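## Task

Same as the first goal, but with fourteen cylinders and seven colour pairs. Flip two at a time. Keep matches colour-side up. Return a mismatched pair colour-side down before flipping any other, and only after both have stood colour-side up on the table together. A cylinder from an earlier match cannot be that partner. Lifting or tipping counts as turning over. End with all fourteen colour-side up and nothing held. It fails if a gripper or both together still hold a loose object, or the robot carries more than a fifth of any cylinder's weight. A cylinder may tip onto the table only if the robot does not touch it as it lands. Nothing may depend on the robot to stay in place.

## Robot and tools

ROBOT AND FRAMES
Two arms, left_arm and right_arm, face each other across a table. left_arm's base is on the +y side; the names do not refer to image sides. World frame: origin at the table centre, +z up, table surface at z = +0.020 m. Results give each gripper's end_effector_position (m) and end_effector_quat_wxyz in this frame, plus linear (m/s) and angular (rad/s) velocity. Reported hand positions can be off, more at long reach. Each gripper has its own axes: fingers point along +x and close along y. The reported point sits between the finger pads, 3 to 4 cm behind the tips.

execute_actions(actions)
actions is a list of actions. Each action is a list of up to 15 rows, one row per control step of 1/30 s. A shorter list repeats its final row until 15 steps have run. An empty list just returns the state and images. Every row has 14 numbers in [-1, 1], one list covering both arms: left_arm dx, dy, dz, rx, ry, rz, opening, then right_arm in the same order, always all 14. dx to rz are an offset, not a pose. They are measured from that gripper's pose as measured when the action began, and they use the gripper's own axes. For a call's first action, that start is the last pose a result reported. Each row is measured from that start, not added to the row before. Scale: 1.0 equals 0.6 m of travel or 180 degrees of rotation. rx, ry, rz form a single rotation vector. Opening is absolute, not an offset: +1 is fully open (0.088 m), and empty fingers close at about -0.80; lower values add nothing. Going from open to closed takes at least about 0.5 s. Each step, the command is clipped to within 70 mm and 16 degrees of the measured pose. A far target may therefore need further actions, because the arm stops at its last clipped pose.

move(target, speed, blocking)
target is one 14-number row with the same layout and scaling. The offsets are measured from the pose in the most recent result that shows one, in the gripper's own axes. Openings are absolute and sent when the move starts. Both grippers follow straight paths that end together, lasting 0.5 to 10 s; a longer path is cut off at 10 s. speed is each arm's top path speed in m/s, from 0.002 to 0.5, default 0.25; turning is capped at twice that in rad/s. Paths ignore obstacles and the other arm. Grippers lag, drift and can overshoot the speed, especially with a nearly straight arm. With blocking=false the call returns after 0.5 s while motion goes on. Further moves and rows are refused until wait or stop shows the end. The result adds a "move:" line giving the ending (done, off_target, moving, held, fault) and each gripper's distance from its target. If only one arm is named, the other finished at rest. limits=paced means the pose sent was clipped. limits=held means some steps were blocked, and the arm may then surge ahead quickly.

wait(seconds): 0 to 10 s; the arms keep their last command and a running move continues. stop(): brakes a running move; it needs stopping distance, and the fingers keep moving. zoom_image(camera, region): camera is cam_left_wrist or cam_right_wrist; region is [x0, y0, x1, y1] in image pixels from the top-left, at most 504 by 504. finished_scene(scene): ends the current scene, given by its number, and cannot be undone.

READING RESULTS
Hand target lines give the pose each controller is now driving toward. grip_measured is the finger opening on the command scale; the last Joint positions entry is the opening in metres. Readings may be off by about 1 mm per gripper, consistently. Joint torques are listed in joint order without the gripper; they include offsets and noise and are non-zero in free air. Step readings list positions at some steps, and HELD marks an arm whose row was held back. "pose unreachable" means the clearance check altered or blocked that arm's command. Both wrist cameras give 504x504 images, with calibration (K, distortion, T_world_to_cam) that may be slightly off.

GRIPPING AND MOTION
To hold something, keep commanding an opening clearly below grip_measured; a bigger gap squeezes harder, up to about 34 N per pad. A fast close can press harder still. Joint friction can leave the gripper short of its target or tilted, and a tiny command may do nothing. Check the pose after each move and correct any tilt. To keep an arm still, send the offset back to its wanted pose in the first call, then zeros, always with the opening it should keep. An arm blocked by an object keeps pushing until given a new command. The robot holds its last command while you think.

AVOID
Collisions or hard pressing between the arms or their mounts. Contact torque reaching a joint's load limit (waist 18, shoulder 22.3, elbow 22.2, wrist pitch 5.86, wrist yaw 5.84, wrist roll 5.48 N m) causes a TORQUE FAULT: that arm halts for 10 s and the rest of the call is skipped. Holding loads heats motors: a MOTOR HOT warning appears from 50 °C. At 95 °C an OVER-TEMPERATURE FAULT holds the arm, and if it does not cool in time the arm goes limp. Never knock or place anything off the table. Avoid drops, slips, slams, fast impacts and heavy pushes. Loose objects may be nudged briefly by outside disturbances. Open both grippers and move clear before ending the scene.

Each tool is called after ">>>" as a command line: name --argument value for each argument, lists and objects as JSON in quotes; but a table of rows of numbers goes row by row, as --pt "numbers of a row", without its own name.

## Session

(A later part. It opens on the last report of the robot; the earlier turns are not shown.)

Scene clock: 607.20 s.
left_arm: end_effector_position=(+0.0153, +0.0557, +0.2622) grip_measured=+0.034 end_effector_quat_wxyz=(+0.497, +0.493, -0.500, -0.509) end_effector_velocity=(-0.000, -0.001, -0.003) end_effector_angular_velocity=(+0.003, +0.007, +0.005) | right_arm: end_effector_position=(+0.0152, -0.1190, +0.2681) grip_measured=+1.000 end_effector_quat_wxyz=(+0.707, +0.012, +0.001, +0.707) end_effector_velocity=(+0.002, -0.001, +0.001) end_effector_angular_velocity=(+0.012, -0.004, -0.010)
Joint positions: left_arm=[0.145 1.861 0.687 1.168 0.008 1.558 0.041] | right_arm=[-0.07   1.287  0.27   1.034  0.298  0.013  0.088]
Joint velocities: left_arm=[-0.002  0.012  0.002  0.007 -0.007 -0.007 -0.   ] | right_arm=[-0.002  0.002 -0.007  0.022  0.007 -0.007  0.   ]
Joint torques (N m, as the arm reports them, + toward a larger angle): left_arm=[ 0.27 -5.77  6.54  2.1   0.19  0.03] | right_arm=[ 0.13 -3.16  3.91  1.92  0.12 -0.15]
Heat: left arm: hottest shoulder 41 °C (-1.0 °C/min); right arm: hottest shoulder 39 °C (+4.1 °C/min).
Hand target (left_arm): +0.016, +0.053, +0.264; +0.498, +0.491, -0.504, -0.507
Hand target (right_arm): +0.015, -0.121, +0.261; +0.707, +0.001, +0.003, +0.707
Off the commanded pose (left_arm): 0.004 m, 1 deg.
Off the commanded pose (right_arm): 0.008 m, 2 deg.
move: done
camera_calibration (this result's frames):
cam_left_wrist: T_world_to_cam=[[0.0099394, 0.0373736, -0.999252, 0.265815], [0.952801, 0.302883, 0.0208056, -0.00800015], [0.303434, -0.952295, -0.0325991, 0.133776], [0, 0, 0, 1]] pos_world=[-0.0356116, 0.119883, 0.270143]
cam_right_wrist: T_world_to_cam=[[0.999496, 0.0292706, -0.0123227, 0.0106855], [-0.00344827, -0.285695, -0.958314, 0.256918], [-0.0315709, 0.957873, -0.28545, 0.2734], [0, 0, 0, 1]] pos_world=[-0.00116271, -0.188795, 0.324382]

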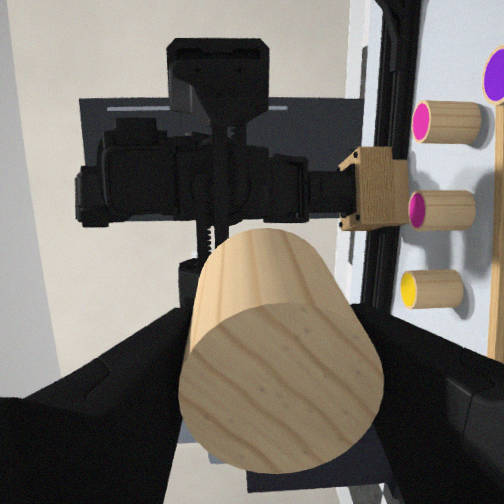

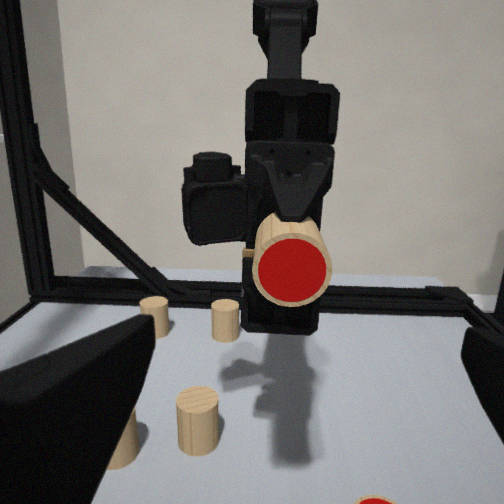

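>>> move --target '[0.106,0.004,-0.001,0,0,0,-0.3,0.097,0,-0.006,-0.006,0.004,0,1]' --speed 0.1

>>> move --target '[0,0,0,0,0,0,-0.3,0,0,0,0,0,0,-0.3]'

>>> move --target '[0,0,0,0,0,0,1,0,0,0,0,0,0,-0.3]'

>>> move --target '[-0.1,0,0,0,0,0,1,-0.1,0,0,0,0,0,-0.3]' --speed 0.15

>>> move --target '[-0.458,-0.165,0.118,0,0,-0.497,0.6,0.195,0.167,-0.18,0,0.504,0,-0.3]' --speed 0.3

Scene clock: 612.20 s.
left_arm: end_effector_position=(+0.0146, -0.0051, +0.2632) grip_measured=+0.033 end_effector_quat_wxyz=(+0.496, +0.495, -0.499, -0.510) end_effector_velocity=(+0.002, -0.003, -0.004) end_effector_angular_velocity=(+0.017, +0.007, +0.020) | right_arm: end_effector_position=(+0.0152, -0.0640, +0.2648) grip_measured=+1.000 end_effector_quat_wxyz=(+0.707, +0.002, +0.001, +0.707) end_effector_velocity=(-0.001, +0.002, +0.000) end_effector_angular_velocity=(-0.002, -0.008, +0.005)
Joint positions: left_arm=[0.145 2.023 0.957 1.057 0.008 1.559 0.041] | right_arm=[-0.135  1.534  0.456  1.079  0.234  0.004  0.088]
Joint velocities: left_arm=[-0.002  0.007  0.012 -0.022 -0.022 -0.007  0.   ] | right_arm=[-0.002  0.002  0.007 -0.007 -0.007 -0.007  0.   ]
Joint torques (N m, as the arm reports them, + toward a larger angle): left_arm=[ 0.07 -7.13  7.02  1.66  0.03 -0.05] | right_arm=[-0.13 -4.55  6.61  1.98 -0.09 -0.17]
Heat: left arm: hottest shoulder 41 °C (-2.0 °C/min); right arm: hottest shoulder 38 °C (+3.0 °C/min).
Hand target (left_arm): +0.015, -0.008, +0.264; +0.497, +0.494, -0.500, -0.509
Hand target (right_arm): +0.015, -0.061, +0.265; +0.707, +0.000, -0.001, +0.707
Off the commanded pose (left_arm): 0.003 m, 0 deg.
Off the commanded pose (right_arm): 0.003 m, 0 deg.
move: done
camera_calibration (this result's frames):
cam_left_wrist: T_world_to_cam=[[0.0103644, 0.0411776, -0.999098, 0.269073], [0.952792, 0.302798, 0.0223638, 0.0106502], [0.303446, -0.952165, -0.0360954, 0.0770394], [0, 0, 0, 1]] pos_world=[-0.0363135, 0.0590496, 0.271373]
cam_right_wrist: T_world_to_cam=[[0.999598, 0.0283513, 0.000555815, 0.00553961], [0.00902892, -0.299635, -0.954011, 0.267169], [-0.0268809, 0.953633, -0.29977, 0.223215], [0, 0, 0, 1]] pos_world=[-0.00194939, -0.13297, 0.321792]

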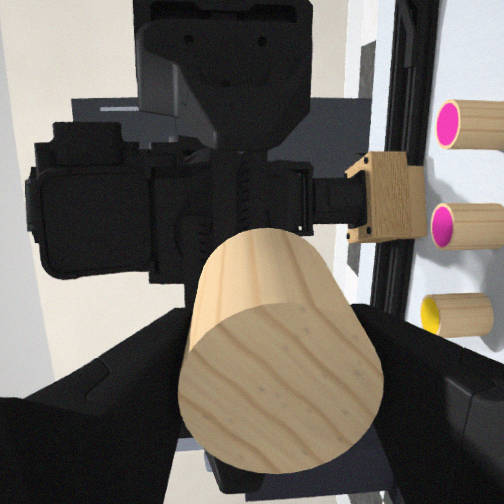

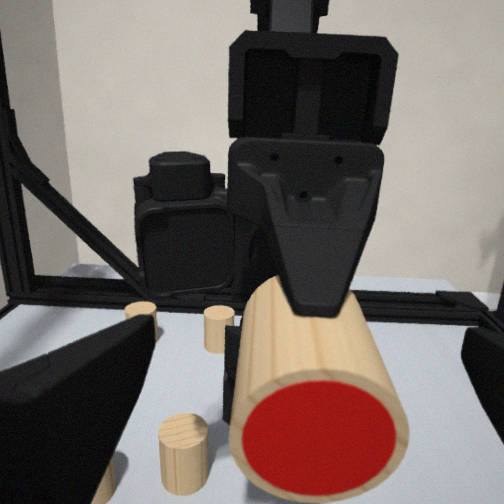

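Scene clock: 612.70 s.
left_arm: end_effector_position=(+0.0145, -0.0052, +0.2631) grip_measured=+0.033 end_effector_quat_wxyz=(+0.496, +0.494, -0.500, -0.510) end_effector_velocity=(-0.000, +0.000, -0.004) end_effector_angular_velocity=(+0.012, +0.007, +0.005) | right_arm: end_effector_position=(+0.0153, -0.0640, +0.2649) grip_measured=+0.022 end_effector_quat_wxyz=(+0.707, +0.002, +0.001, +0.707) end_effector_velocity=(+0.002, -0.000, -0.002) end_effector_angular_velocity=(-0.007, +0.006, +0.000)
Joint positions: left_arm=[0.145 2.024 0.958 1.057 0.008 1.558 0.041] | right_arm=[-0.135  1.534  0.456  1.079  0.234  0.004  0.04 ]
Joint velocities: left_arm=[-0.002  0.002 -0.002 -0.007 -0.007 -0.007 -0.   ] | right_arm=[-0.007 -0.002 -0.002 -0.007 -0.007  0.007  0.   ]
Joint torques (N m, as the arm reports them, + toward a larger angle): left_arm=[ 0.03 -7.79  5.92  1.77  0.   -0.03] | right_arm=[ 0.09 -5.7   5.29  1.83 -0.01 -0.01]
Heat: left arm: hottest shoulder 41 °C (-2.0 °C/min); right arm: hottest shoulder 38 °C (+3.0 °C/min).
Hand target (left_arm): +0.015, -0.005, +0.263; +0.496, +0.494, -0.499, -0.510
Hand target (right_arm): +0.015, -0.064, +0.265; +0.707, +0.002, +0.001, +0.707
Off the commanded pose (left_arm): 0.000 m, 0 deg.
Off the commanded pose (right_arm): 0.000 m, 0 deg.
move: done
camera_calibration (this result's frames):
cam_left_wrist: T_world_to_cam=[[0.0100077, 0.0411774, -0.999102, 0.26904], [0.953031, 0.302074, 0.021996, 0.0108778], [0.302709, -0.952395, -0.0362202, 0.0770312], [0, 0, 0, 1]] pos_world=[-0.0363774, 0.0589998, 0.27135]
cam_right_wrist: T_world_to_cam=[[0.999609, 0.0279698, 0.000477752, 0.00549281], [0.00883021, -0.299284, -0.954123, 0.267383], [-0.0265437, 0.953754, -0.299414, 0.223102], [0, 0, 0, 1]] pos_world=[-0.00192976, -0.132915, 0.321914]

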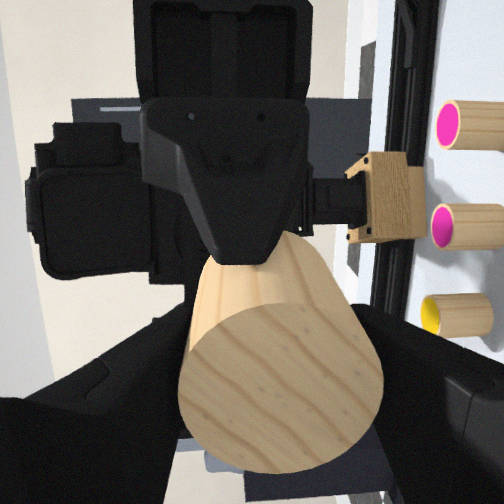

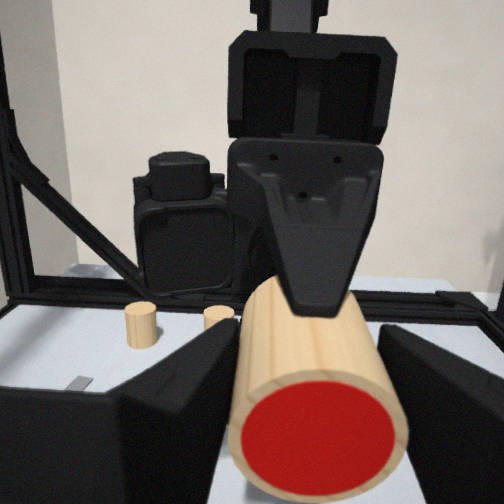

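Scene clock: 613.40 s.
left_arm: end_effector_position=(+0.0145, -0.0052, +0.2631) grip_measured=+1.000 end_effector_quat_wxyz=(+0.496, +0.494, -0.500, -0.510) end_effector_velocity=(-0.002, +0.001, -0.002) end_effector_angular_velocity=(+0.017, +0.007, -0.010) | right_arm: end_effector_position=(+0.0153, -0.0640, +0.2649) grip_measured=+0.022 end_effector_quat_wxyz=(+0.707, +0.002, +0.001, +0.707) end_effector_velocity=(+0.000, -0.000, -0.002) end_effector_angular_velocity=(-0.007, -0.024, +0.005)
Joint positions: left_arm=[0.145 2.024 0.958 1.057 0.008 1.558 0.088] | right_arm=[-0.135  1.534  0.456  1.079  0.234  0.004  0.04 ]
Joint velocities: left_arm=[-0.002 -0.007 -0.002 -0.022  0.007 -0.007  0.   ] | right_arm=[-0.002 -0.002 -0.002 -0.007 -0.007 -0.022  0.   ]
Joint torques (N m, as the arm reports them, + toward a larger angle): left_arm=[-0.03 -7.69  5.76  1.74  0.02 -0.03] | right_arm=[ 0.07 -5.68  5.33  1.84  0.01 -0.01]
Heat: left arm: hottest shoulder 41 °C (-2.0 °C/min); right arm: hottest shoulder 38 °C (+3.0 °C/min).
Hand target (left_arm): +0.015, -0.005, +0.263; +0.496, +0.494, -0.500, -0.510
Hand target (right_arm): +0.015, -0.064, +0.265; +0.707, +0.002, +0.001, +0.707
Off the commanded pose (left_arm): 0.000 m, 0 deg.
Off the commanded pose (right_arm): 0.000 m, 0 deg.
move: done
camera_calibration (this result's frames):
cam_left_wrist: T_world_to_cam=[[0.0100077, 0.0411774, -0.999102, 0.26904], [0.953031, 0.302074, 0.021996, 0.0108778], [0.302709, -0.952395, -0.0362202, 0.0770312], [0, 0, 0, 1]] pos_world=[-0.0363774, 0.0589998, 0.27135]
cam_right_wrist: T_world_to_cam=[[0.999609, 0.0279698, 0.000477752, 0.00549281], [0.00883021, -0.299284, -0.954123, 0.267383], [-0.0265437, 0.953754, -0.299414, 0.223102], [0, 0, 0, 1]] pos_world=[-0.00192976, -0.132915, 0.321914]

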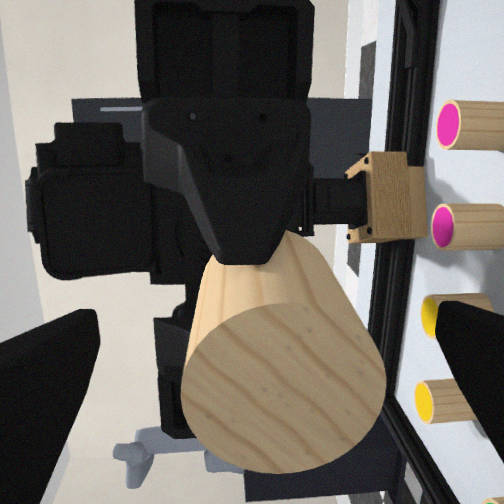

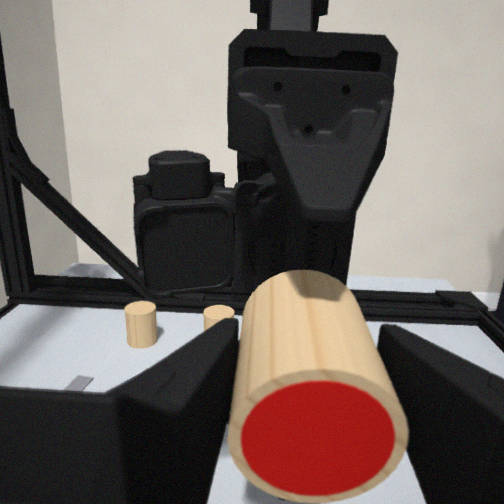

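Scene clock: 614.30 s.
left_arm: end_effector_position=(+0.0152, +0.0527, +0.2598) grip_measured=+1.000 end_effector_quat_wxyz=(+0.493, +0.497, -0.497, -0.513) end_effector_velocity=(-0.004, +0.003, -0.003) end_effector_angular_velocity=(+0.012, +0.007, -0.015) | right_arm: end_effector_position=(+0.0150, -0.1208, +0.2672) grip_measured=+0.022 end_effector_quat_wxyz=(+0.707, +0.004, +0.000, +0.707) end_effector_velocity=(-0.001, -0.003, -0.004) end_effector_angular_velocity=(-0.016, -0.042, +0.019)
Joint positions: left_arm=[0.145 1.867 0.701 1.147 0.008 1.558 0.088] | right_arm=[-0.065  1.272  0.267  1.011  0.304  0.004  0.04 ]
Joint velocities: left_arm=[-0.007 -0.007 -0.012 -0.007  0.007 -0.007  0.   ] | right_arm=[-0.002 -0.017 -0.012 -0.022 -0.022 -0.037 -0.   ]
Joint torques (N m, as the arm reports them, + toward a larger angle): left_arm=[-0.07 -7.73  4.73  2.03  0.03 -0.04] | right_arm=[ 0.39 -4.87  4.33  1.68  0.14  0.01]
Heat: left arm: hottest shoulder 41 °C (-2.0 °C/min); right arm: hottest shoulder 37 °C (+2.0 °C/min).
Hand target (left_arm): +0.015, +0.055, +0.264; +0.496, +0.494, -0.500, -0.510
Hand target (right_arm): +0.015, -0.124, +0.265; +0.708, +0.002, +0.002, +0.707
Off the commanded pose (left_arm): 0.004 m, 1 deg.
Off the commanded pose (right_arm): 0.004 m, 0 deg.
move: done
camera_calibration (this result's frames):
cam_left_wrist: T_world_to_cam=[[0.0101215, 0.051084, -0.998643, 0.262676], [0.953028, 0.301841, 0.0250994, -0.00797364], [0.302713, -0.951989, -0.0456294, 0.134296], [0, 0, 0, 1]] pos_world=[-0.0357129, 0.116837, 0.268647]
cam_right_wrist: T_world_to_cam=[[0.999598, 0.0283525, -0.00094551, 0.00782205], [0.00745732, -0.294782, -0.955536, 0.253459], [-0.0273705, 0.955144, -0.294874, 0.276973], [0, 0, 0, 1]] pos_world=[-0.00212813, -0.190056, 0.323868]

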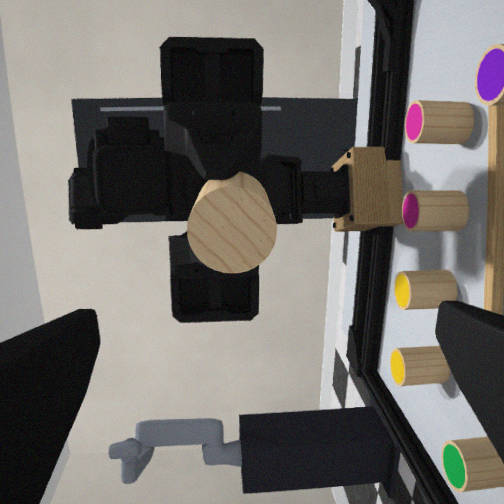

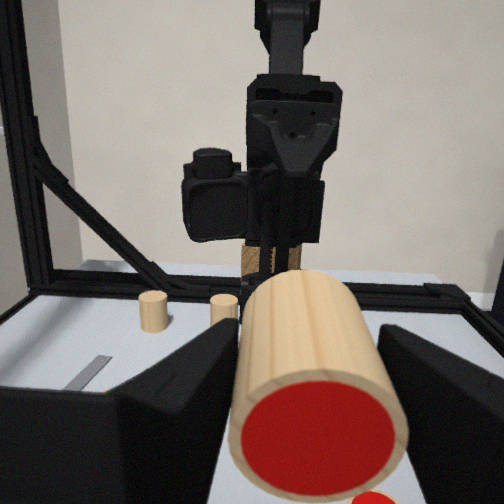

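Scene clock: 617.60 s.
left_arm: end_effector_position=(-0.0509, +0.3315, +0.1655) grip_measured=+0.600 end_effector_quat_wxyz=(-0.009, +0.702, -0.000, -0.712) end_effector_velocity=(+0.001, +0.000, +0.001) end_effector_angular_velocity=(-0.000, -0.008, +0.005) | right_arm: end_effector_position=(-0.0857, -0.0042, +0.1648) grip_measured=+0.021 end_effector_quat_wxyz=(+0.502, -0.499, +0.498, +0.501) end_effector_velocity=(+0.001, -0.003, -0.003) end_effector_angular_velocity=(-0.023, -0.000, +0.005)
Joint positions: left_arm=[-0.2    1.367  0.77  -0.981  0.017  1.227  0.068] | right_arm=[-0.03   2.464  2.34  -1.442  0.004  0.338  0.04 ]
Joint velocities: left_arm=[-0.002 -0.002  0.002 -0.007 -0.007 -0.007 -0.   ] | right_arm=[-0.002  0.012  0.012 -0.022 -0.007 -0.007  0.   ]
Joint torques (N m, as the arm reports them, + toward a larger angle): left_arm=[-0.35 -2.82  6.71  0.01  0.27 -0.08] | right_arm=[ -0.16 -10.52   7.11  -0.11  -0.13   0.14]
Heat: left arm: hottest shoulder 41 °C (-2.0 °C/min); right arm: hottest shoulder 38 °C (+3.0 °C/min).
Hand target (left_arm): -0.053, +0.330, +0.167; -0.009, +0.700, +0.000, -0.714
Hand target (right_arm): -0.085, -0.003, +0.159; +0.501, -0.500, +0.503, +0.496
Off the commanded pose (left_arm): 0.002 m, 0 deg.
Off the commanded pose (right_arm): 0.004 m, 1 deg.
joint sent to its limit (right arm) — the command would take joint 3 (elbow) past its upper limit, so that joint was sent only as far as its limit.
move: done
camera_calibration (this result's frames):
cam_left_wrist: T_world_to_cam=[[0.0353033, 0.998417, 0.0437763, -0.330358], [0.950269, -0.0470987, 0.307849, 0.0420183], [0.309424, 0.0307312, -0.950428, 0.23965], [0, 0, 0, 1]] pos_world=[-0.102419, 0.32445, 0.229297]
cam_right_wrist: T_world_to_cam=[[0.999613, 0.00565043, -0.0272535, 0.109239], [0.0134401, -0.955443, 0.294868, -0.0175039], [-0.0243731, -0.29512, -0.955149, 0.236434], [0, 0, 0, 1]] pos_world=[-0.103199, 0.0524351, 0.233968]

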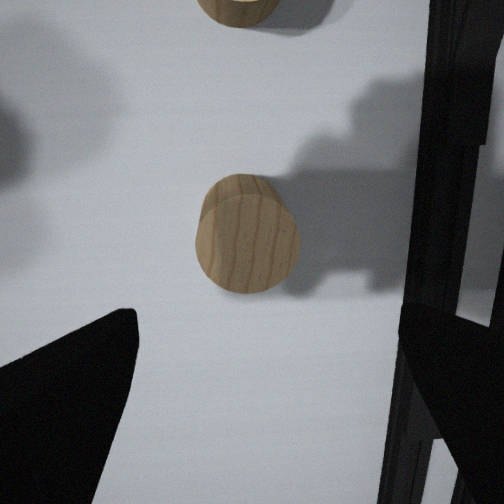

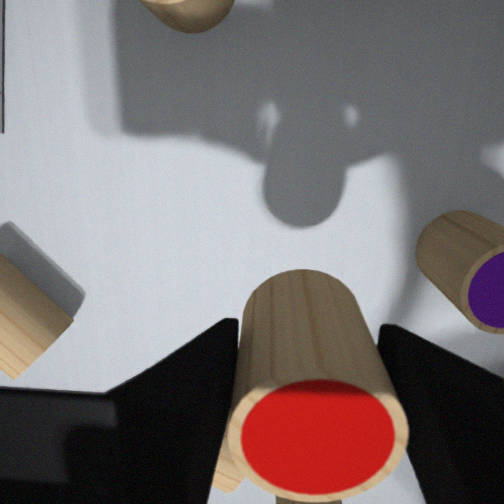

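>>> move --target '[0.151,0.003,0.005,0,0,0,0.6,0.141,0,0,0,0,0,-0.3]' --speed 0.06

>>> move --target '[0,0,0,0,0,0,0.6,0,0,0,0,0,0,0.5]'

>>> move --target '[0,0,0,0,0,0,-0.3,0,0,0,0,0,0,0.5]'

>>> move --target '[-0.14,0,0,0,0,0,-0.3,-0.12,0,0,0,0,0,0.5]' --speed 0.15

>>> move --target '[-0.188,0.465,-0.122,0,0,0.508,-0.3,-0.172,-0.167,-0.193,0,-0.492,0,1]' --speed 0.3

Scene clock: 622.37 s.
left_arm: end_effector_position=(-0.0547, +0.3289, +0.0773) grip_measured=+0.600 end_effector_quat_wxyz=(-0.007, +0.701, -0.003, -0.713) end_effector_velocity=(+0.003, -0.001, -0.001) end_effector_angular_velocity=(-0.010, -0.020, +0.034) | right_arm: end_effector_position=(-0.0871, +0.0000, +0.0922) grip_measured=+0.021 end_effector_quat_wxyz=(+0.506, -0.490, +0.494, +0.510) end_effector_velocity=(-0.001, -0.003, +0.000) end_effector_angular_velocity=(-0.014, +0.018, +0.006)
Joint positions: left_arm=[-0.213  1.608  0.565 -0.526  0.017  1.216  0.068] | right_arm=[-0.03   2.467  2.056 -1.128  0.004  0.338  0.04 ]
Joint velocities: left_arm=[-0.002  0.002 -0.002  0.007 -0.022 -0.037 -0.   ] | right_arm=[-0.002 -0.002 -0.002 -0.007 -0.022 -0.007 -0.   ]
Joint torques (N m, as the arm reports them, + toward a larger angle): left_arm=[-0.12 -3.17  3.92  0.48  0.05 -0.11] | right_arm=[  0.04 -10.56   4.26   0.58   0.    -0.03]
Heat: left arm: hottest shoulder 40 °C (-3.0 °C/min); right arm: hottest shoulder 39 °C (+5.0 °C/min).
Hand target (left_arm): -0.054, +0.331, +0.075; -0.009, +0.702, -0.001, -0.712
Hand target (right_arm): -0.085, -0.004, +0.080; +0.502, -0.499, +0.498, +0.501
Off the commanded pose (left_arm): 0.003 m, 0 deg.
Off the commanded pose (right_arm): 0.013 m, 2 deg.
move: off_target (right_arm)
camera_calibration (this result's frames):
cam_left_wrist: T_world_to_cam=[[0.0365578, 0.998669, 0.0363746, -0.323249], [0.951058, -0.045945, 0.305577, 0.0724779], [0.306842, 0.0234231, -0.951472, 0.159479], [0, 0, 0, 1]] pos_world=[-0.106048, 0.322413, 0.14135]
cam_right_wrist: T_world_to_cam=[[0.99933, 0.00607847, -0.0360929, 0.109498], [0.0156155, -0.962668, 0.270233, 0.0103822], [-0.0331029, -0.270615, -0.962118, 0.168166], [0, 0, 0, 1]] pos_world=[-0.10402, 0.0548372, 0.162942]

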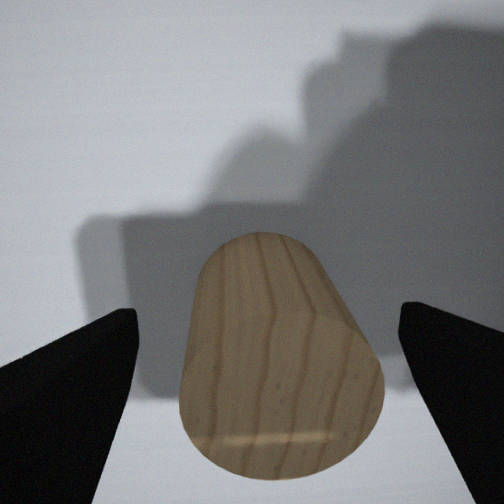

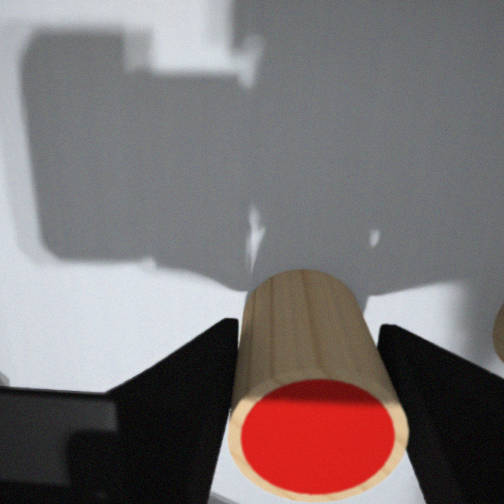

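Scene clock: 623.03 s.
left_arm: end_effector_position=(-0.0547, +0.3291, +0.0772) grip_measured=+0.600 end_effector_quat_wxyz=(-0.007, +0.701, -0.003, -0.713) end_effector_velocity=(+0.004, +0.002, -0.001) end_effector_angular_velocity=(+0.004, -0.025, +0.005) | right_arm: end_effector_position=(-0.0872, -0.0000, +0.0922) grip_measured=+0.498 end_effector_quat_wxyz=(+0.506, -0.490, +0.494, +0.510) end_effector_velocity=(+0.002, +0.001, -0.001) end_effector_angular_velocity=(+0.005, -0.006, +0.005)
Joint positions: left_arm=[-0.213  1.608  0.564 -0.526  0.017  1.216  0.068] | right_arm=[-0.03   2.467  2.056 -1.128  0.003  0.338  0.063]
Joint velocities: left_arm=[-0.002  0.002 -0.002 -0.007 -0.022 -0.007 -0.   ] | right_arm=[-0.002 -0.002 -0.007  0.007  0.007 -0.007  0.001]
Joint torques (N m, as the arm reports them, + toward a larger angle): left_arm=[-0.12 -3.97  4.54  0.24  0.04 -0.02] | right_arm=[  0.07 -12.45   5.67   0.13   0.01  -0.02]
Heat: left arm: hottest shoulder 40 °C (-3.0 °C/min); right arm: hottest shoulder 39 °C (+5.0 °C/min).
Hand target (left_arm): -0.055, +0.329, +0.077; -0.007, +0.701, -0.003, -0.713
Hand target (right_arm): -0.087, -0.000, +0.092; +0.506, -0.490, +0.494, +0.510
Off the commanded pose (left_arm): 0.000 m, 0 deg.
Off the commanded pose (right_arm): 0.000 m, 0 deg.
move: done
camera_calibration (this result's frames):
cam_left_wrist: T_world_to_cam=[[0.0365528, 0.998656, 0.0367348, -0.323382], [0.951016, -0.0460537, 0.305692, 0.0725082], [0.306973, 0.0237615, -0.951422, 0.159224], [0, 0, 0, 1]] pos_world=[-0.106013, 0.322504, 0.141203]
cam_right_wrist: T_world_to_cam=[[0.999317, 0.00608605, -0.0364531, 0.109584], [0.0157244, -0.962634, 0.270349, 0.0103636], [-0.0334456, -0.270737, -0.962072, 0.168124], [0, 0, 0, 1]] pos_world=[-0.104049, 0.0548269, 0.162941]

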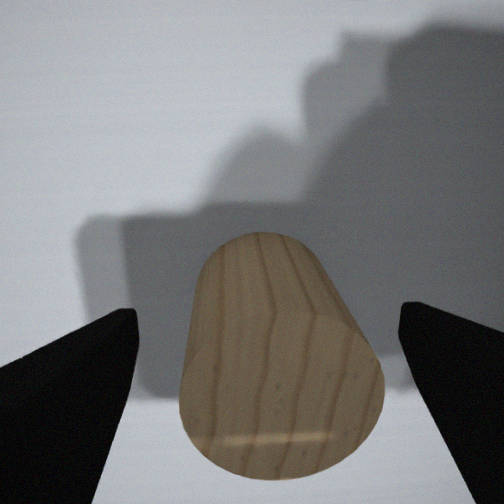

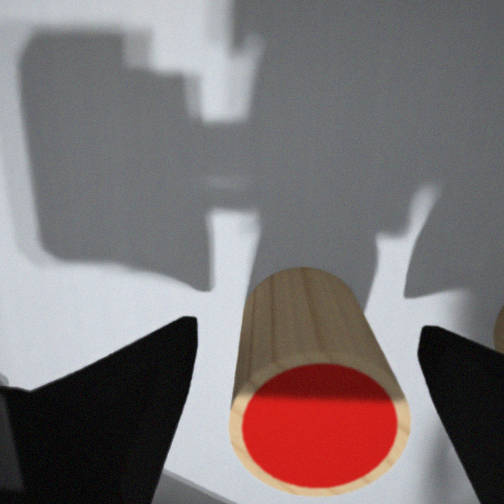

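Scene clock: 623.53 s.
left_arm: end_effector_position=(-0.0547, +0.3290, +0.0772) grip_measured=+0.036 end_effector_quat_wxyz=(-0.007, +0.701, -0.004, -0.713) end_effector_velocity=(+0.002, +0.002, +0.000) end_effector_angular_velocity=(+0.005, -0.010, +0.024) | right_arm: end_effector_position=(-0.0872, -0.0000, +0.0922) grip_measured=+0.500 end_effector_quat_wxyz=(+0.506, -0.490, +0.494, +0.510) end_effector_velocity=(+0.004, -0.004, +0.000) end_effector_angular_velocity=(-0.018, -0.014, +0.005)
Joint positions: left_arm=[-0.213  1.608  0.564 -0.526  0.016  1.216  0.041] | right_arm=[-0.03   2.467  2.056 -1.128  0.003  0.338  0.063]
Joint velocities: left_arm=[ 0.002 -0.002 -0.002 -0.007 -0.007 -0.022 -0.   ] | right_arm=[-0.002 -0.002 -0.002 -0.022  0.007 -0.007 -0.   ]
Joint torques (N m, as the arm reports them, + toward a larger angle): left_arm=[-0.04 -3.82  4.45  0.21  0.1   0.01] | right_arm=[  0.03 -12.43   5.63   0.15   0.01   0.  ]
Heat: left arm: hottest shoulder 40 °C (-2.0 °C/min); right arm: hottest shoulder 40 °C (+6.1 °C/min).
Hand target (left_arm): -0.055, +0.329, +0.077; -0.007, +0.701, -0.003, -0.713
Hand target (right_arm): -0.087, -0.000, +0.092; +0.506, -0.490, +0.494, +0.510
Off the commanded pose (left_arm): 0.000 m, 0 deg.
Off the commanded pose (right_arm): 0.000 m, 0 deg.
move: done
camera_calibration (this result's frames):
cam_left_wrist: T_world_to_cam=[[0.0365443, 0.998674, 0.0362499, -0.323254], [0.950949, -0.0459023, 0.305922, 0.0724104], [0.30718, 0.0232921, -0.951366, 0.15938], [0, 0, 0, 1]] pos_world=[-0.106004, 0.322437, 0.141194]
cam_right_wrist: T_world_to_cam=[[0.999317, 0.00608605, -0.0364531, 0.109584], [0.0157244, -0.962634, 0.270349, 0.0103636], [-0.0334456, -0.270737, -0.962072, 0.168124], [0, 0, 0, 1]] pos_world=[-0.104049, 0.0548269, 0.162941]

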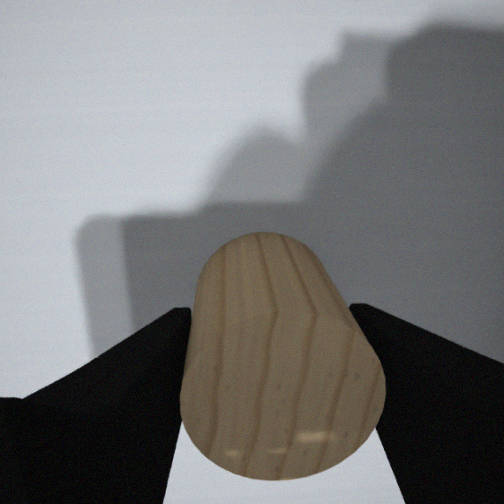

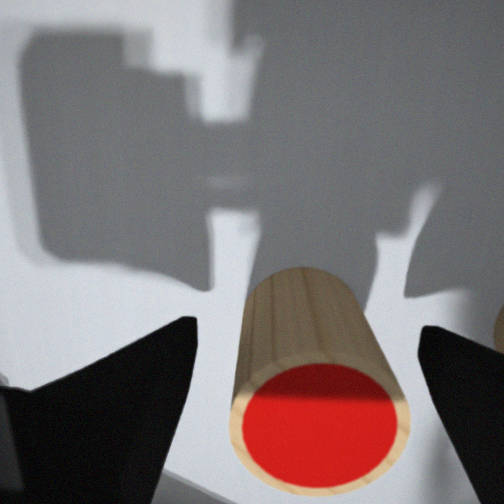

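Scene clock: 624.60 s.
left_arm: end_effector_position=(-0.0534, +0.3314, +0.1567) grip_measured=+0.035 end_effector_quat_wxyz=(-0.012, +0.704, +0.002, -0.711) end_effector_velocity=(+0.003, +0.004, +0.003) end_effector_angular_velocity=(+0.018, -0.015, -0.005) | right_arm: end_effector_position=(-0.0859, -0.0037, +0.1596) grip_measured=+0.500 end_effector_quat_wxyz=(+0.504, -0.494, +0.496, +0.506) end_effector_velocity=(+0.001, -0.002, +0.004) end_effector_angular_velocity=(-0.009, +0.004, +0.020)
Joint positions: left_arm=[-0.211  1.393  0.754 -0.946  0.016  1.216  0.041] | right_arm=[-0.03   2.442  2.279 -1.388  0.003  0.338  0.063]
Joint velocities: left_arm=[ 0.002 -0.007  0.007 -0.037 -0.007  0.007  0.   ] | right_arm=[-0.002 -0.002  0.012 -0.022 -0.007 -0.022 -0.   ]
Joint torques (N m, as the arm reports them, + toward a larger angle): left_arm=[ 0.15 -4.38  6.65  0.    0.08  0.12] | right_arm=[  0.08 -12.67   7.02  -0.04   0.     0.  ]
Heat: left arm: hottest shoulder 40 °C (-2.0 °C/min); right arm: hottest shoulder 40 °C (+6.1 °C/min).
Hand target (left_arm): -0.054, +0.328, +0.161; -0.007, +0.701, -0.004, -0.713
Hand target (right_arm): -0.087, -0.002, +0.164; +0.506, -0.490, +0.494, +0.510
Off the commanded pose (left_arm): 0.005 m, 1 deg.
Off the commanded pose (right_arm): 0.005 m, 1 deg.
move: done
camera_calibration (this result's frames):
cam_left_wrist: T_world_to_cam=[[0.0351417, 0.998043, 0.0517318, -0.330929], [0.949181, -0.0495314, 0.310808, 0.0473223], [0.312762, 0.0381806, -0.949064, 0.229571], [0, 0, 0, 1]] pos_world=[-0.105089, 0.32386, 0.220289]
cam_right_wrist: T_world_to_cam=[[0.999452, 0.00570089, -0.0325976, 0.110174], [0.0146425, -0.959558, 0.28113, -0.0132271], [-0.0296766, -0.281454, -0.959116, 0.231912], [0, 0, 0, 1]] pos_world=[-0.103038, 0.0519522, 0.229741]

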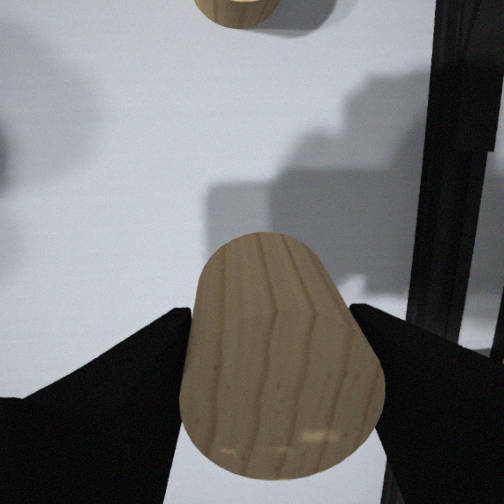

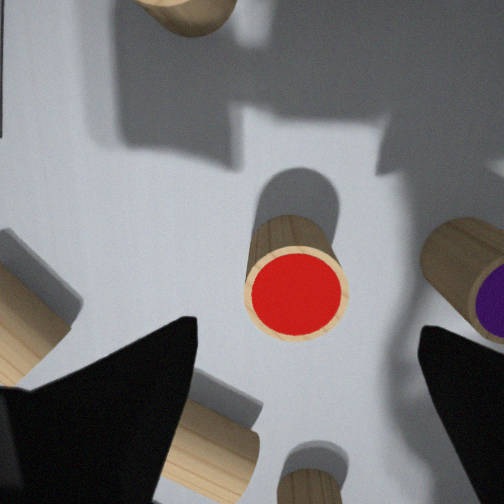

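Scene clock: 627.83 s.
left_arm: end_effector_position=(+0.0157, +0.0525, +0.2623) grip_measured=+0.034 end_effector_quat_wxyz=(+0.496, +0.495, -0.502, -0.506) end_effector_velocity=(-0.000, +0.001, -0.007) end_effector_angular_velocity=(+0.012, +0.007, +0.005) | right_arm: end_effector_position=(+0.0150, -0.1198, +0.2684) grip_measured=+1.000 end_effector_quat_wxyz=(+0.705, +0.013, +0.004, +0.709) end_effector_velocity=(-0.002, -0.001, +0.004) end_effector_angular_velocity=(+0.026, +0.000, +0.019)
Joint positions: left_arm=[0.146 1.872 0.7   1.17  0.006 1.566 0.041] | right_arm=[-0.072  1.278  0.268  1.023  0.289  0.02   0.088]
Joint velocities: left_arm=[-0.002  0.012 -0.007  0.007 -0.007 -0.007 -0.   ] | right_arm=[-0.002  0.002 -0.007  0.037 -0.022 -0.007  0.   ]
Joint torques (N m, as the arm reports them, + toward a larger angle): left_arm=[ 0.14 -5.84  6.62  2.12  0.19  0.04] | right_arm=[-0.41 -3.22  4.1   1.98 -0.07 -0.14]
Heat: left arm: hottest shoulder 40 °C (-2.0 °C/min); right arm: hottest shoulder 40 °C (+6.0 °C/min).
Hand target (left_arm): +0.016, +0.050, +0.265; +0.497, +0.492, -0.507, -0.504
Hand target (right_arm): +0.016, -0.121, +0.261; +0.705, +0.002, +0.006, +0.710
Off the commanded pose (left_arm): 0.004 m, 1 deg.
Off the commanded pose (right_arm): 0.008 m, 2 deg.
move: done
camera_calibration (this result's frames):
cam_left_wrist: T_world_to_cam=[[0.0170848, 0.0342183, -0.999268, 0.266089], [0.952058, 0.304749, 0.0267133, -0.00902573], [0.305441, -0.951818, -0.0273712, 0.129202], [0, 0, 0, 1]] pos_world=[-0.0354166, 0.116622, 0.269672]
cam_right_wrist: T_world_to_cam=[[0.999181, 0.0358197, -0.0188359, 0.0134406], [-0.00773521, -0.287813, -0.957655, 0.256563], [-0.0397242, 0.957017, -0.2873, 0.274752], [0, 0, 0, 1]] pos_world=[-0.000530743, -0.189581, 0.324888]

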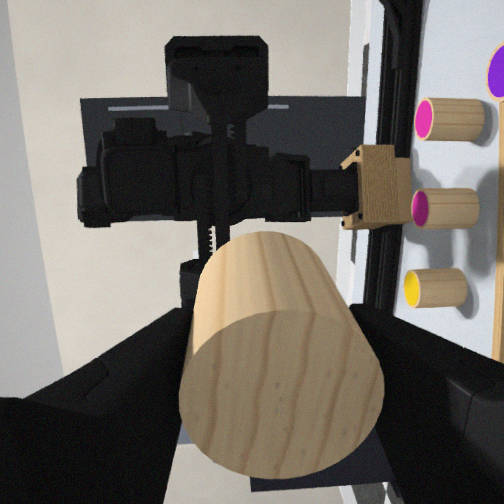

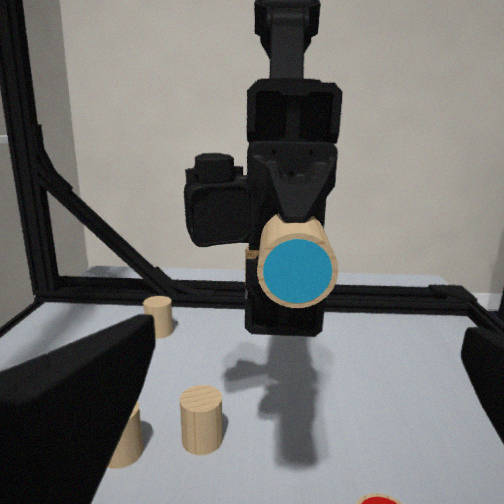

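>>> move --target '[0.101,0.003,0.001,0,0,0,-0.3,0.098,-0.001,-0.006,-0.009,0.003,0,1]' --speed 0.1

>>> move --target '[0,0,0,0,0,0,-0.3,0,0,0,0,0,0,-0.3]'

>>> move --target '[0,0,0,0,0,0,1,0,0,0,0,0,0,-0.3]'

>>> move --target '[-0.1,0,0,0,0,0,1,-0.1,0,0,0,0,0,-0.3]' --speed 0.15

>>> move --target '[-0.108,-0.165,0.125,0,0,-0.497,0.7,-0.02,-0.008,-0.172,0,0.504,0,-0.3]' --speed 0.3

Scene clock: 633.60 s.
left_arm: end_effector_position=(+0.0152, -0.0054, +0.2630) grip_measured=+0.033 end_effector_quat_wxyz=(+0.496, +0.496, -0.501, -0.507) end_effector_velocity=(+0.002, -0.003, -0.004) end_effector_angular_velocity=(+0.017, +0.007, +0.010) | right_arm: end_effector_position=(+0.0151, -0.0643, +0.2649) grip_measured=+1.000 end_effector_quat_wxyz=(+0.705, +0.001, -0.000, +0.709) end_effector_velocity=(-0.001, +0.002, +0.002) end_effector_angular_velocity=(+0.007, -0.020, +0.005)
Joint positions: left_arm=[0.146 2.027 0.958 1.063 0.006 1.566 0.041] | right_arm=[-0.138  1.532  0.454  1.08   0.224  0.001  0.088]
Joint velocities: left_arm=[ 0.002  0.007  0.012 -0.022 -0.007 -0.007 -0.   ] | right_arm=[-0.002  0.007  0.007  0.007 -0.007 -0.022  0.   ]
Joint torques (N m, as the arm reports them, + toward a larger angle): left_arm=[-0.18 -7.03  7.    1.7  -0.04 -0.04] | right_arm=[-0.13 -4.33  6.64  1.96 -0.11 -0.18]
Heat: left arm: hottest shoulder 40 °C (-2.0 °C/min); right arm: hottest shoulder 39 °C (+5.0 °C/min).
Hand target (left_arm): +0.015, -0.008, +0.264; +0.497, +0.495, -0.502, -0.506
Hand target (right_arm): +0.015, -0.061, +0.266; +0.705, -0.000, -0.003, +0.709
Off the commanded pose (left_arm): 0.003 m, 0 deg.
Off the commanded pose (right_arm): 0.003 m, 0 deg.
move: done
camera_calibration (this result's frames):
cam_left_wrist: T_world_to_cam=[[0.0171085, 0.0376551, -0.999144, 0.268799], [0.951941, 0.305019, 0.0277956, 0.00873235], [0.305805, -0.951602, -0.030627, 0.0751216], [0, 0, 0, 1]] pos_world=[-0.035884, 0.0587006, 0.270627]
cam_right_wrist: T_world_to_cam=[[0.999374, 0.0352082, 0.00339278, 0.00534021], [0.0137554, -0.298483, -0.954316, 0.26733], [-0.032587, 0.953765, -0.29878, 0.223353], [0, 0, 0, 1]] pos_world=[-0.00173571, -0.133421, 0.321833]

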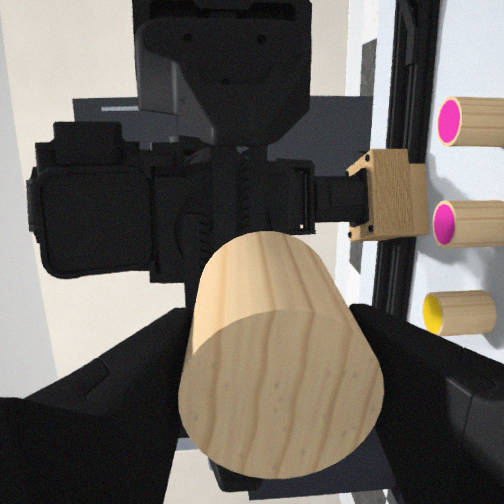

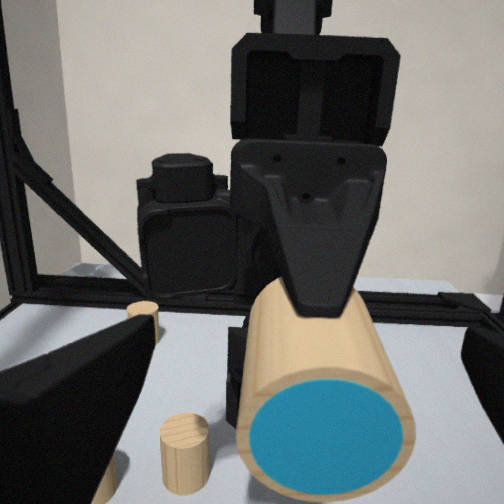

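Scene clock: 634.10 s.
left_arm: end_effector_position=(+0.0142, -0.0053, +0.2629) grip_measured=+0.033 end_effector_quat_wxyz=(+0.495, +0.495, -0.502, -0.508) end_effector_velocity=(+0.000, +0.000, -0.004) end_effector_angular_velocity=(+0.013, +0.022, -0.005) | right_arm: end_effector_position=(+0.0160, -0.0641, +0.2649) grip_measured=+0.022 end_effector_quat_wxyz=(+0.706, +0.001, -0.000, +0.708) end_effector_velocity=(-0.002, -0.001, -0.002) end_effector_angular_velocity=(-0.007, -0.009, +0.010)
Joint positions: left_arm=[0.145 2.027 0.958 1.063 0.008 1.565 0.041] | right_arm=[-0.14   1.533  0.454  1.08   0.226  0.001  0.04 ]
Joint velocities: left_arm=[ 0.002  0.002 -0.002 -0.007  0.007 -0.022 -0.   ] | right_arm=[ 0.002 -0.002 -0.002 -0.007 -0.007 -0.007 -0.   ]
Joint torques (N m, as the arm reports them, + toward a larger angle): left_arm=[ 0.11 -7.65  5.65  1.77 -0.03 -0.03] | right_arm=[ 0.2  -5.66  5.35  1.84 -0.06 -0.01]
Heat: left arm: hottest shoulder 40 °C (-2.0 °C/min); right arm: hottest shoulder 39 °C (+5.1 °C/min).
Hand target (left_arm): +0.015, -0.005, +0.263; +0.496, +0.496, -0.501, -0.507
Hand target (right_arm): +0.015, -0.064, +0.265; +0.705, +0.001, -0.000, +0.709
Off the commanded pose (left_arm): 0.001 m, 0 deg.
Off the commanded pose (right_arm): 0.001 m, 0 deg.
move: done
camera_calibration (this result's frames):
cam_left_wrist: T_world_to_cam=[[0.0168383, 0.0379916, -0.999136, 0.268736], [0.952877, 0.302104, 0.027546, 0.00974754], [0.302889, -0.952518, -0.0311144, 0.0756135], [0, 0, 0, 1]] pos_world=[-0.0367158, 0.0588687, 0.270588]
cam_right_wrist: T_world_to_cam=[[0.999489, 0.0317768, 0.00338919, 0.00425357], [0.0127272, -0.298529, -0.954316, 0.267391], [-0.0293134, 0.953871, -0.298781, 0.22316], [0, 0, 0, 1]] pos_world=[-0.00111297, -0.133177, 0.321837]

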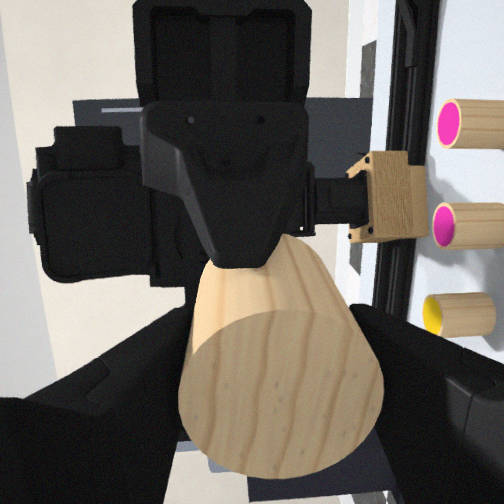

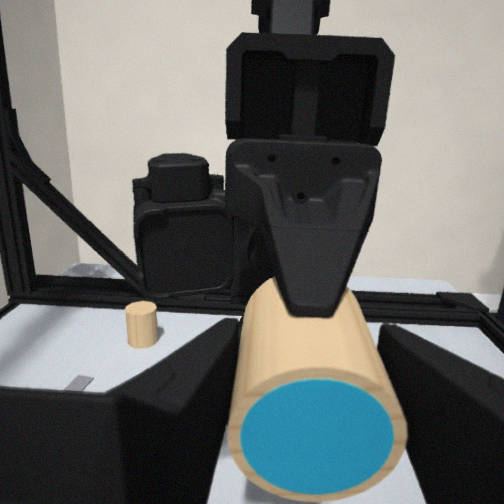

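Scene clock: 634.80 s.
left_arm: end_effector_position=(+0.0142, -0.0053, +0.2629) grip_measured=+1.000 end_effector_quat_wxyz=(+0.495, +0.495, -0.502, -0.508) end_effector_velocity=(-0.002, +0.002, -0.000) end_effector_angular_velocity=(-0.002, +0.007, -0.010) | right_arm: end_effector_position=(+0.0160, -0.0641, +0.2649) grip_measured=+0.022 end_effector_quat_wxyz=(+0.706, +0.001, -0.000, +0.708) end_effector_velocity=(-0.000, -0.000, -0.002) end_effector_angular_velocity=(-0.007, -0.009, +0.005)
Joint positions: left_arm=[0.145 2.027 0.958 1.063 0.008 1.565 0.088] | right_arm=[-0.14   1.533  0.454  1.08   0.226  0.001  0.04 ]
Joint velocities: left_arm=[-0.002 -0.002 -0.007  0.007  0.007 -0.007  0.   ] | right_arm=[-0.002 -0.002 -0.002 -0.007 -0.007 -0.007 -0.   ]
Joint torques (N m, as the arm reports them, + toward a larger angle): left_arm=[-0.14 -7.87  5.8   1.76 -0.01 -0.06] | right_arm=[ 0.05 -5.67  5.3   1.83  0.01  0.  ]
Heat: left arm: hottest shoulder 40 °C (-2.0 °C/min); right arm: hottest shoulder 39 °C (+5.0 °C/min).
Hand target (left_arm): +0.014, -0.005, +0.263; +0.495, +0.495, -0.502, -0.508
Hand target (right_arm): +0.016, -0.064, +0.265; +0.706, +0.001, -0.000, +0.708
Off the commanded pose (left_arm): 0.000 m, 0 deg.
Off the commanded pose (right_arm): 0.000 m, 0 deg.
move: done
camera_calibration (this result's frames):
cam_left_wrist: T_world_to_cam=[[0.0168383, 0.0379916, -0.999136, 0.268736], [0.952877, 0.302104, 0.027546, 0.00974754], [0.302889, -0.952518, -0.0311144, 0.0756135], [0, 0, 0, 1]] pos_world=[-0.0367158, 0.0588687, 0.270588]
cam_right_wrist: T_world_to_cam=[[0.999489, 0.0317768, 0.00338919, 0.00425357], [0.0127272, -0.298529, -0.954316, 0.267391], [-0.0293134, 0.953871, -0.298781, 0.22316], [0, 0, 0, 1]] pos_world=[-0.00111297, -0.133177, 0.321837]

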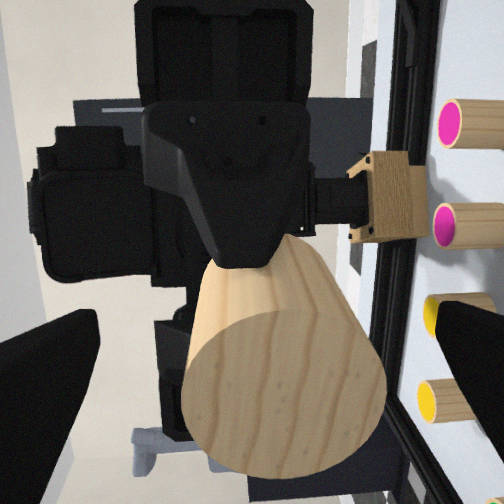

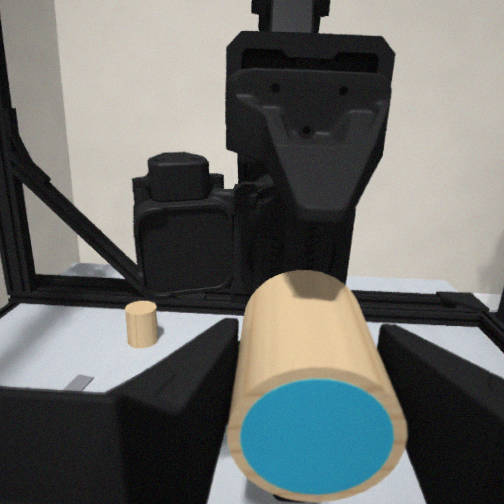

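Scene clock: 635.70 s.
left_arm: end_effector_position=(+0.0149, +0.0526, +0.2594) grip_measured=+1.000 end_effector_quat_wxyz=(+0.492, +0.498, -0.500, -0.510) end_effector_velocity=(-0.000, +0.003, -0.006) end_effector_angular_velocity=(+0.027, +0.007, +0.015) | right_arm: end_effector_position=(+0.0158, -0.1210, +0.2673) grip_measured=+0.022 end_effector_quat_wxyz=(+0.706, +0.004, -0.001, +0.708) end_effector_velocity=(+0.001, -0.003, +0.002) end_effector_angular_velocity=(+0.007, +0.010, -0.005)
Joint positions: left_arm=[0.145 1.872 0.7   1.156 0.008 1.565 0.088] | right_arm=[-0.072  1.269  0.265  1.011  0.292  0.001  0.04 ]
Joint velocities: left_arm=[-0.007 -0.007 -0.012 -0.022 -0.022 -0.007  0.   ] | right_arm=[ 0.002 -0.022 -0.007 -0.007  0.007  0.007 -0.   ]
Joint torques (N m, as the arm reports them, + toward a larger angle): left_arm=[-0.08 -7.62  4.59  2.02  0.01 -0.03] | right_arm=[ 0.33 -4.75  4.13  1.71  0.14  0.  ]
Heat: left arm: hottest shoulder 40 °C (-2.0 °C/min); right arm: hottest shoulder 39 °C (+5.0 °C/min).
Hand target (left_arm): +0.015, +0.055, +0.264; +0.495, +0.495, -0.502, -0.508
Hand target (right_arm): +0.016, -0.124, +0.265; +0.706, +0.001, +0.000, +0.708
Off the commanded pose (left_arm): 0.004 m, 1 deg.
Off the commanded pose (right_arm): 0.004 m, 0 deg.
move: done
camera_calibration (this result's frames):
cam_left_wrist: T_world_to_cam=[[0.0169597, 0.0478986, -0.998708, 0.262331], [0.952873, 0.301815, 0.0306566, -0.00911951], [0.302894, -0.952162, -0.0405226, 0.132878], [0, 0, 0, 1]] pos_world=[-0.0360071, 0.116708, 0.267656]
cam_right_wrist: T_world_to_cam=[[0.999469, 0.0325265, 0.00187452, 0.00669697], [0.0113499, -0.293672, -0.955839, 0.253686], [-0.0305396, 0.955353, -0.293885, 0.277043], [0, 0, 0, 1]] pos_world=[-0.00111195, -0.190391, 0.323889]

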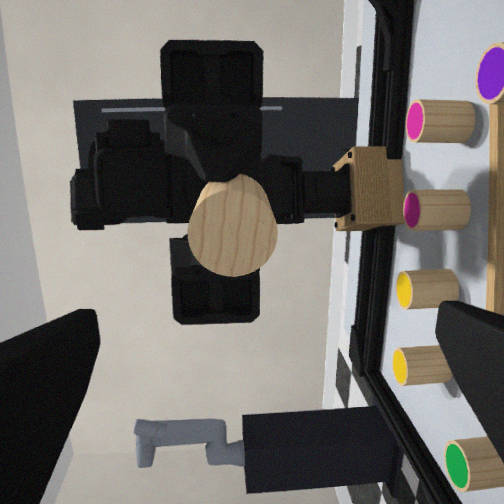

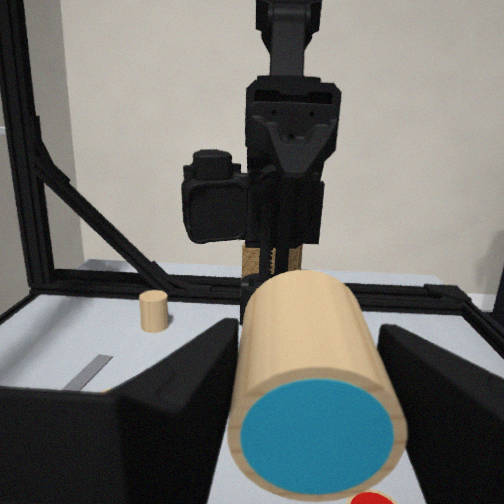

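Scene clock: 638.80 s.
left_arm: end_effector_position=(-0.0575, +0.1206, +0.1622) grip_measured=+0.700 end_effector_quat_wxyz=(-0.006, +0.705, -0.004, -0.709) end_effector_velocity=(+0.000, +0.000, +0.003) end_effector_angular_velocity=(+0.006, -0.009, +0.005) | right_arm: end_effector_position=(+0.0211, -0.1343, +0.1647) grip_measured=+0.022 end_effector_quat_wxyz=(+0.504, -0.500, +0.499, +0.496) end_effector_velocity=(-0.000, -0.001, +0.002) end_effector_angular_velocity=(-0.013, +0.005, +0.005)
Joint positions: left_arm=[-0.037  2.135  1.671 -1.109  0.006  1.391  0.073] | right_arm=[-0.206  1.8    1.31  -1.082  0.009  0.17   0.04 ]
Joint velocities: left_arm=[-0.002  0.002  0.017 -0.022 -0.007 -0.007  0.   ] | right_arm=[-0.002  0.002  0.012 -0.022 -0.007 -0.007 -0.   ]
Joint torques (N m, as the arm reports them, + toward a larger angle): left_arm=[-0.27 -7.58  6.85 -0.01  0.25 -0.1 ] | right_arm=[-0.17 -6.47  7.02 -0.12 -0.1  -0.19]
Heat: left arm: hottest shoulder 41 °C (-1.0 °C/min); right arm: hottest shoulder 38 °C (+3.0 °C/min).
Hand target (left_arm): -0.060, +0.119, +0.161; -0.007, +0.703, -0.002, -0.711
Hand target (right_arm): +0.021, -0.132, +0.164; +0.501, -0.502, +0.501, +0.496
Off the commanded pose (left_arm): 0.002 m, 0 deg.
Off the commanded pose (right_arm): 0.002 m, 1 deg.
move: done
camera_calibration (this result's frames):
cam_left_wrist: T_world_to_cam=[[0.0354258, 0.998764, 0.0348621, -0.117973], [0.947948, -0.0446284, 0.315282, 0.0376749], [0.316448, 0.0218783, -0.948357, 0.24621], [0, 0, 0, 1]] pos_world=[-0.109447, 0.114122, 0.22573]
cam_right_wrist: T_world_to_cam=[[0.999795, -0.00249256, -0.0201129, 0.000996593], [0.00365346, -0.953984, 0.299836, -0.143681], [-0.0199347, -0.299848, -0.953779, 0.199641], [0, 0, 0, 1]] pos_world=[0.00350833, -0.0772046, 0.233514]

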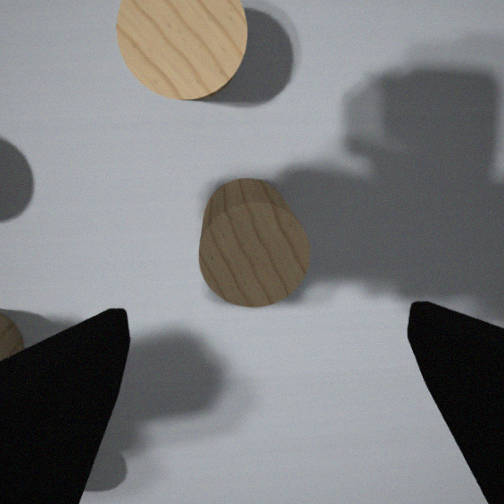

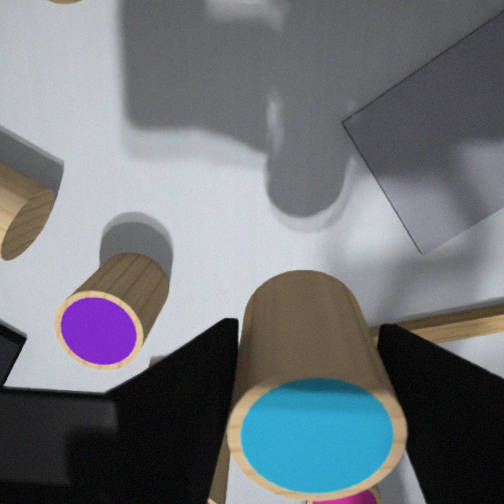

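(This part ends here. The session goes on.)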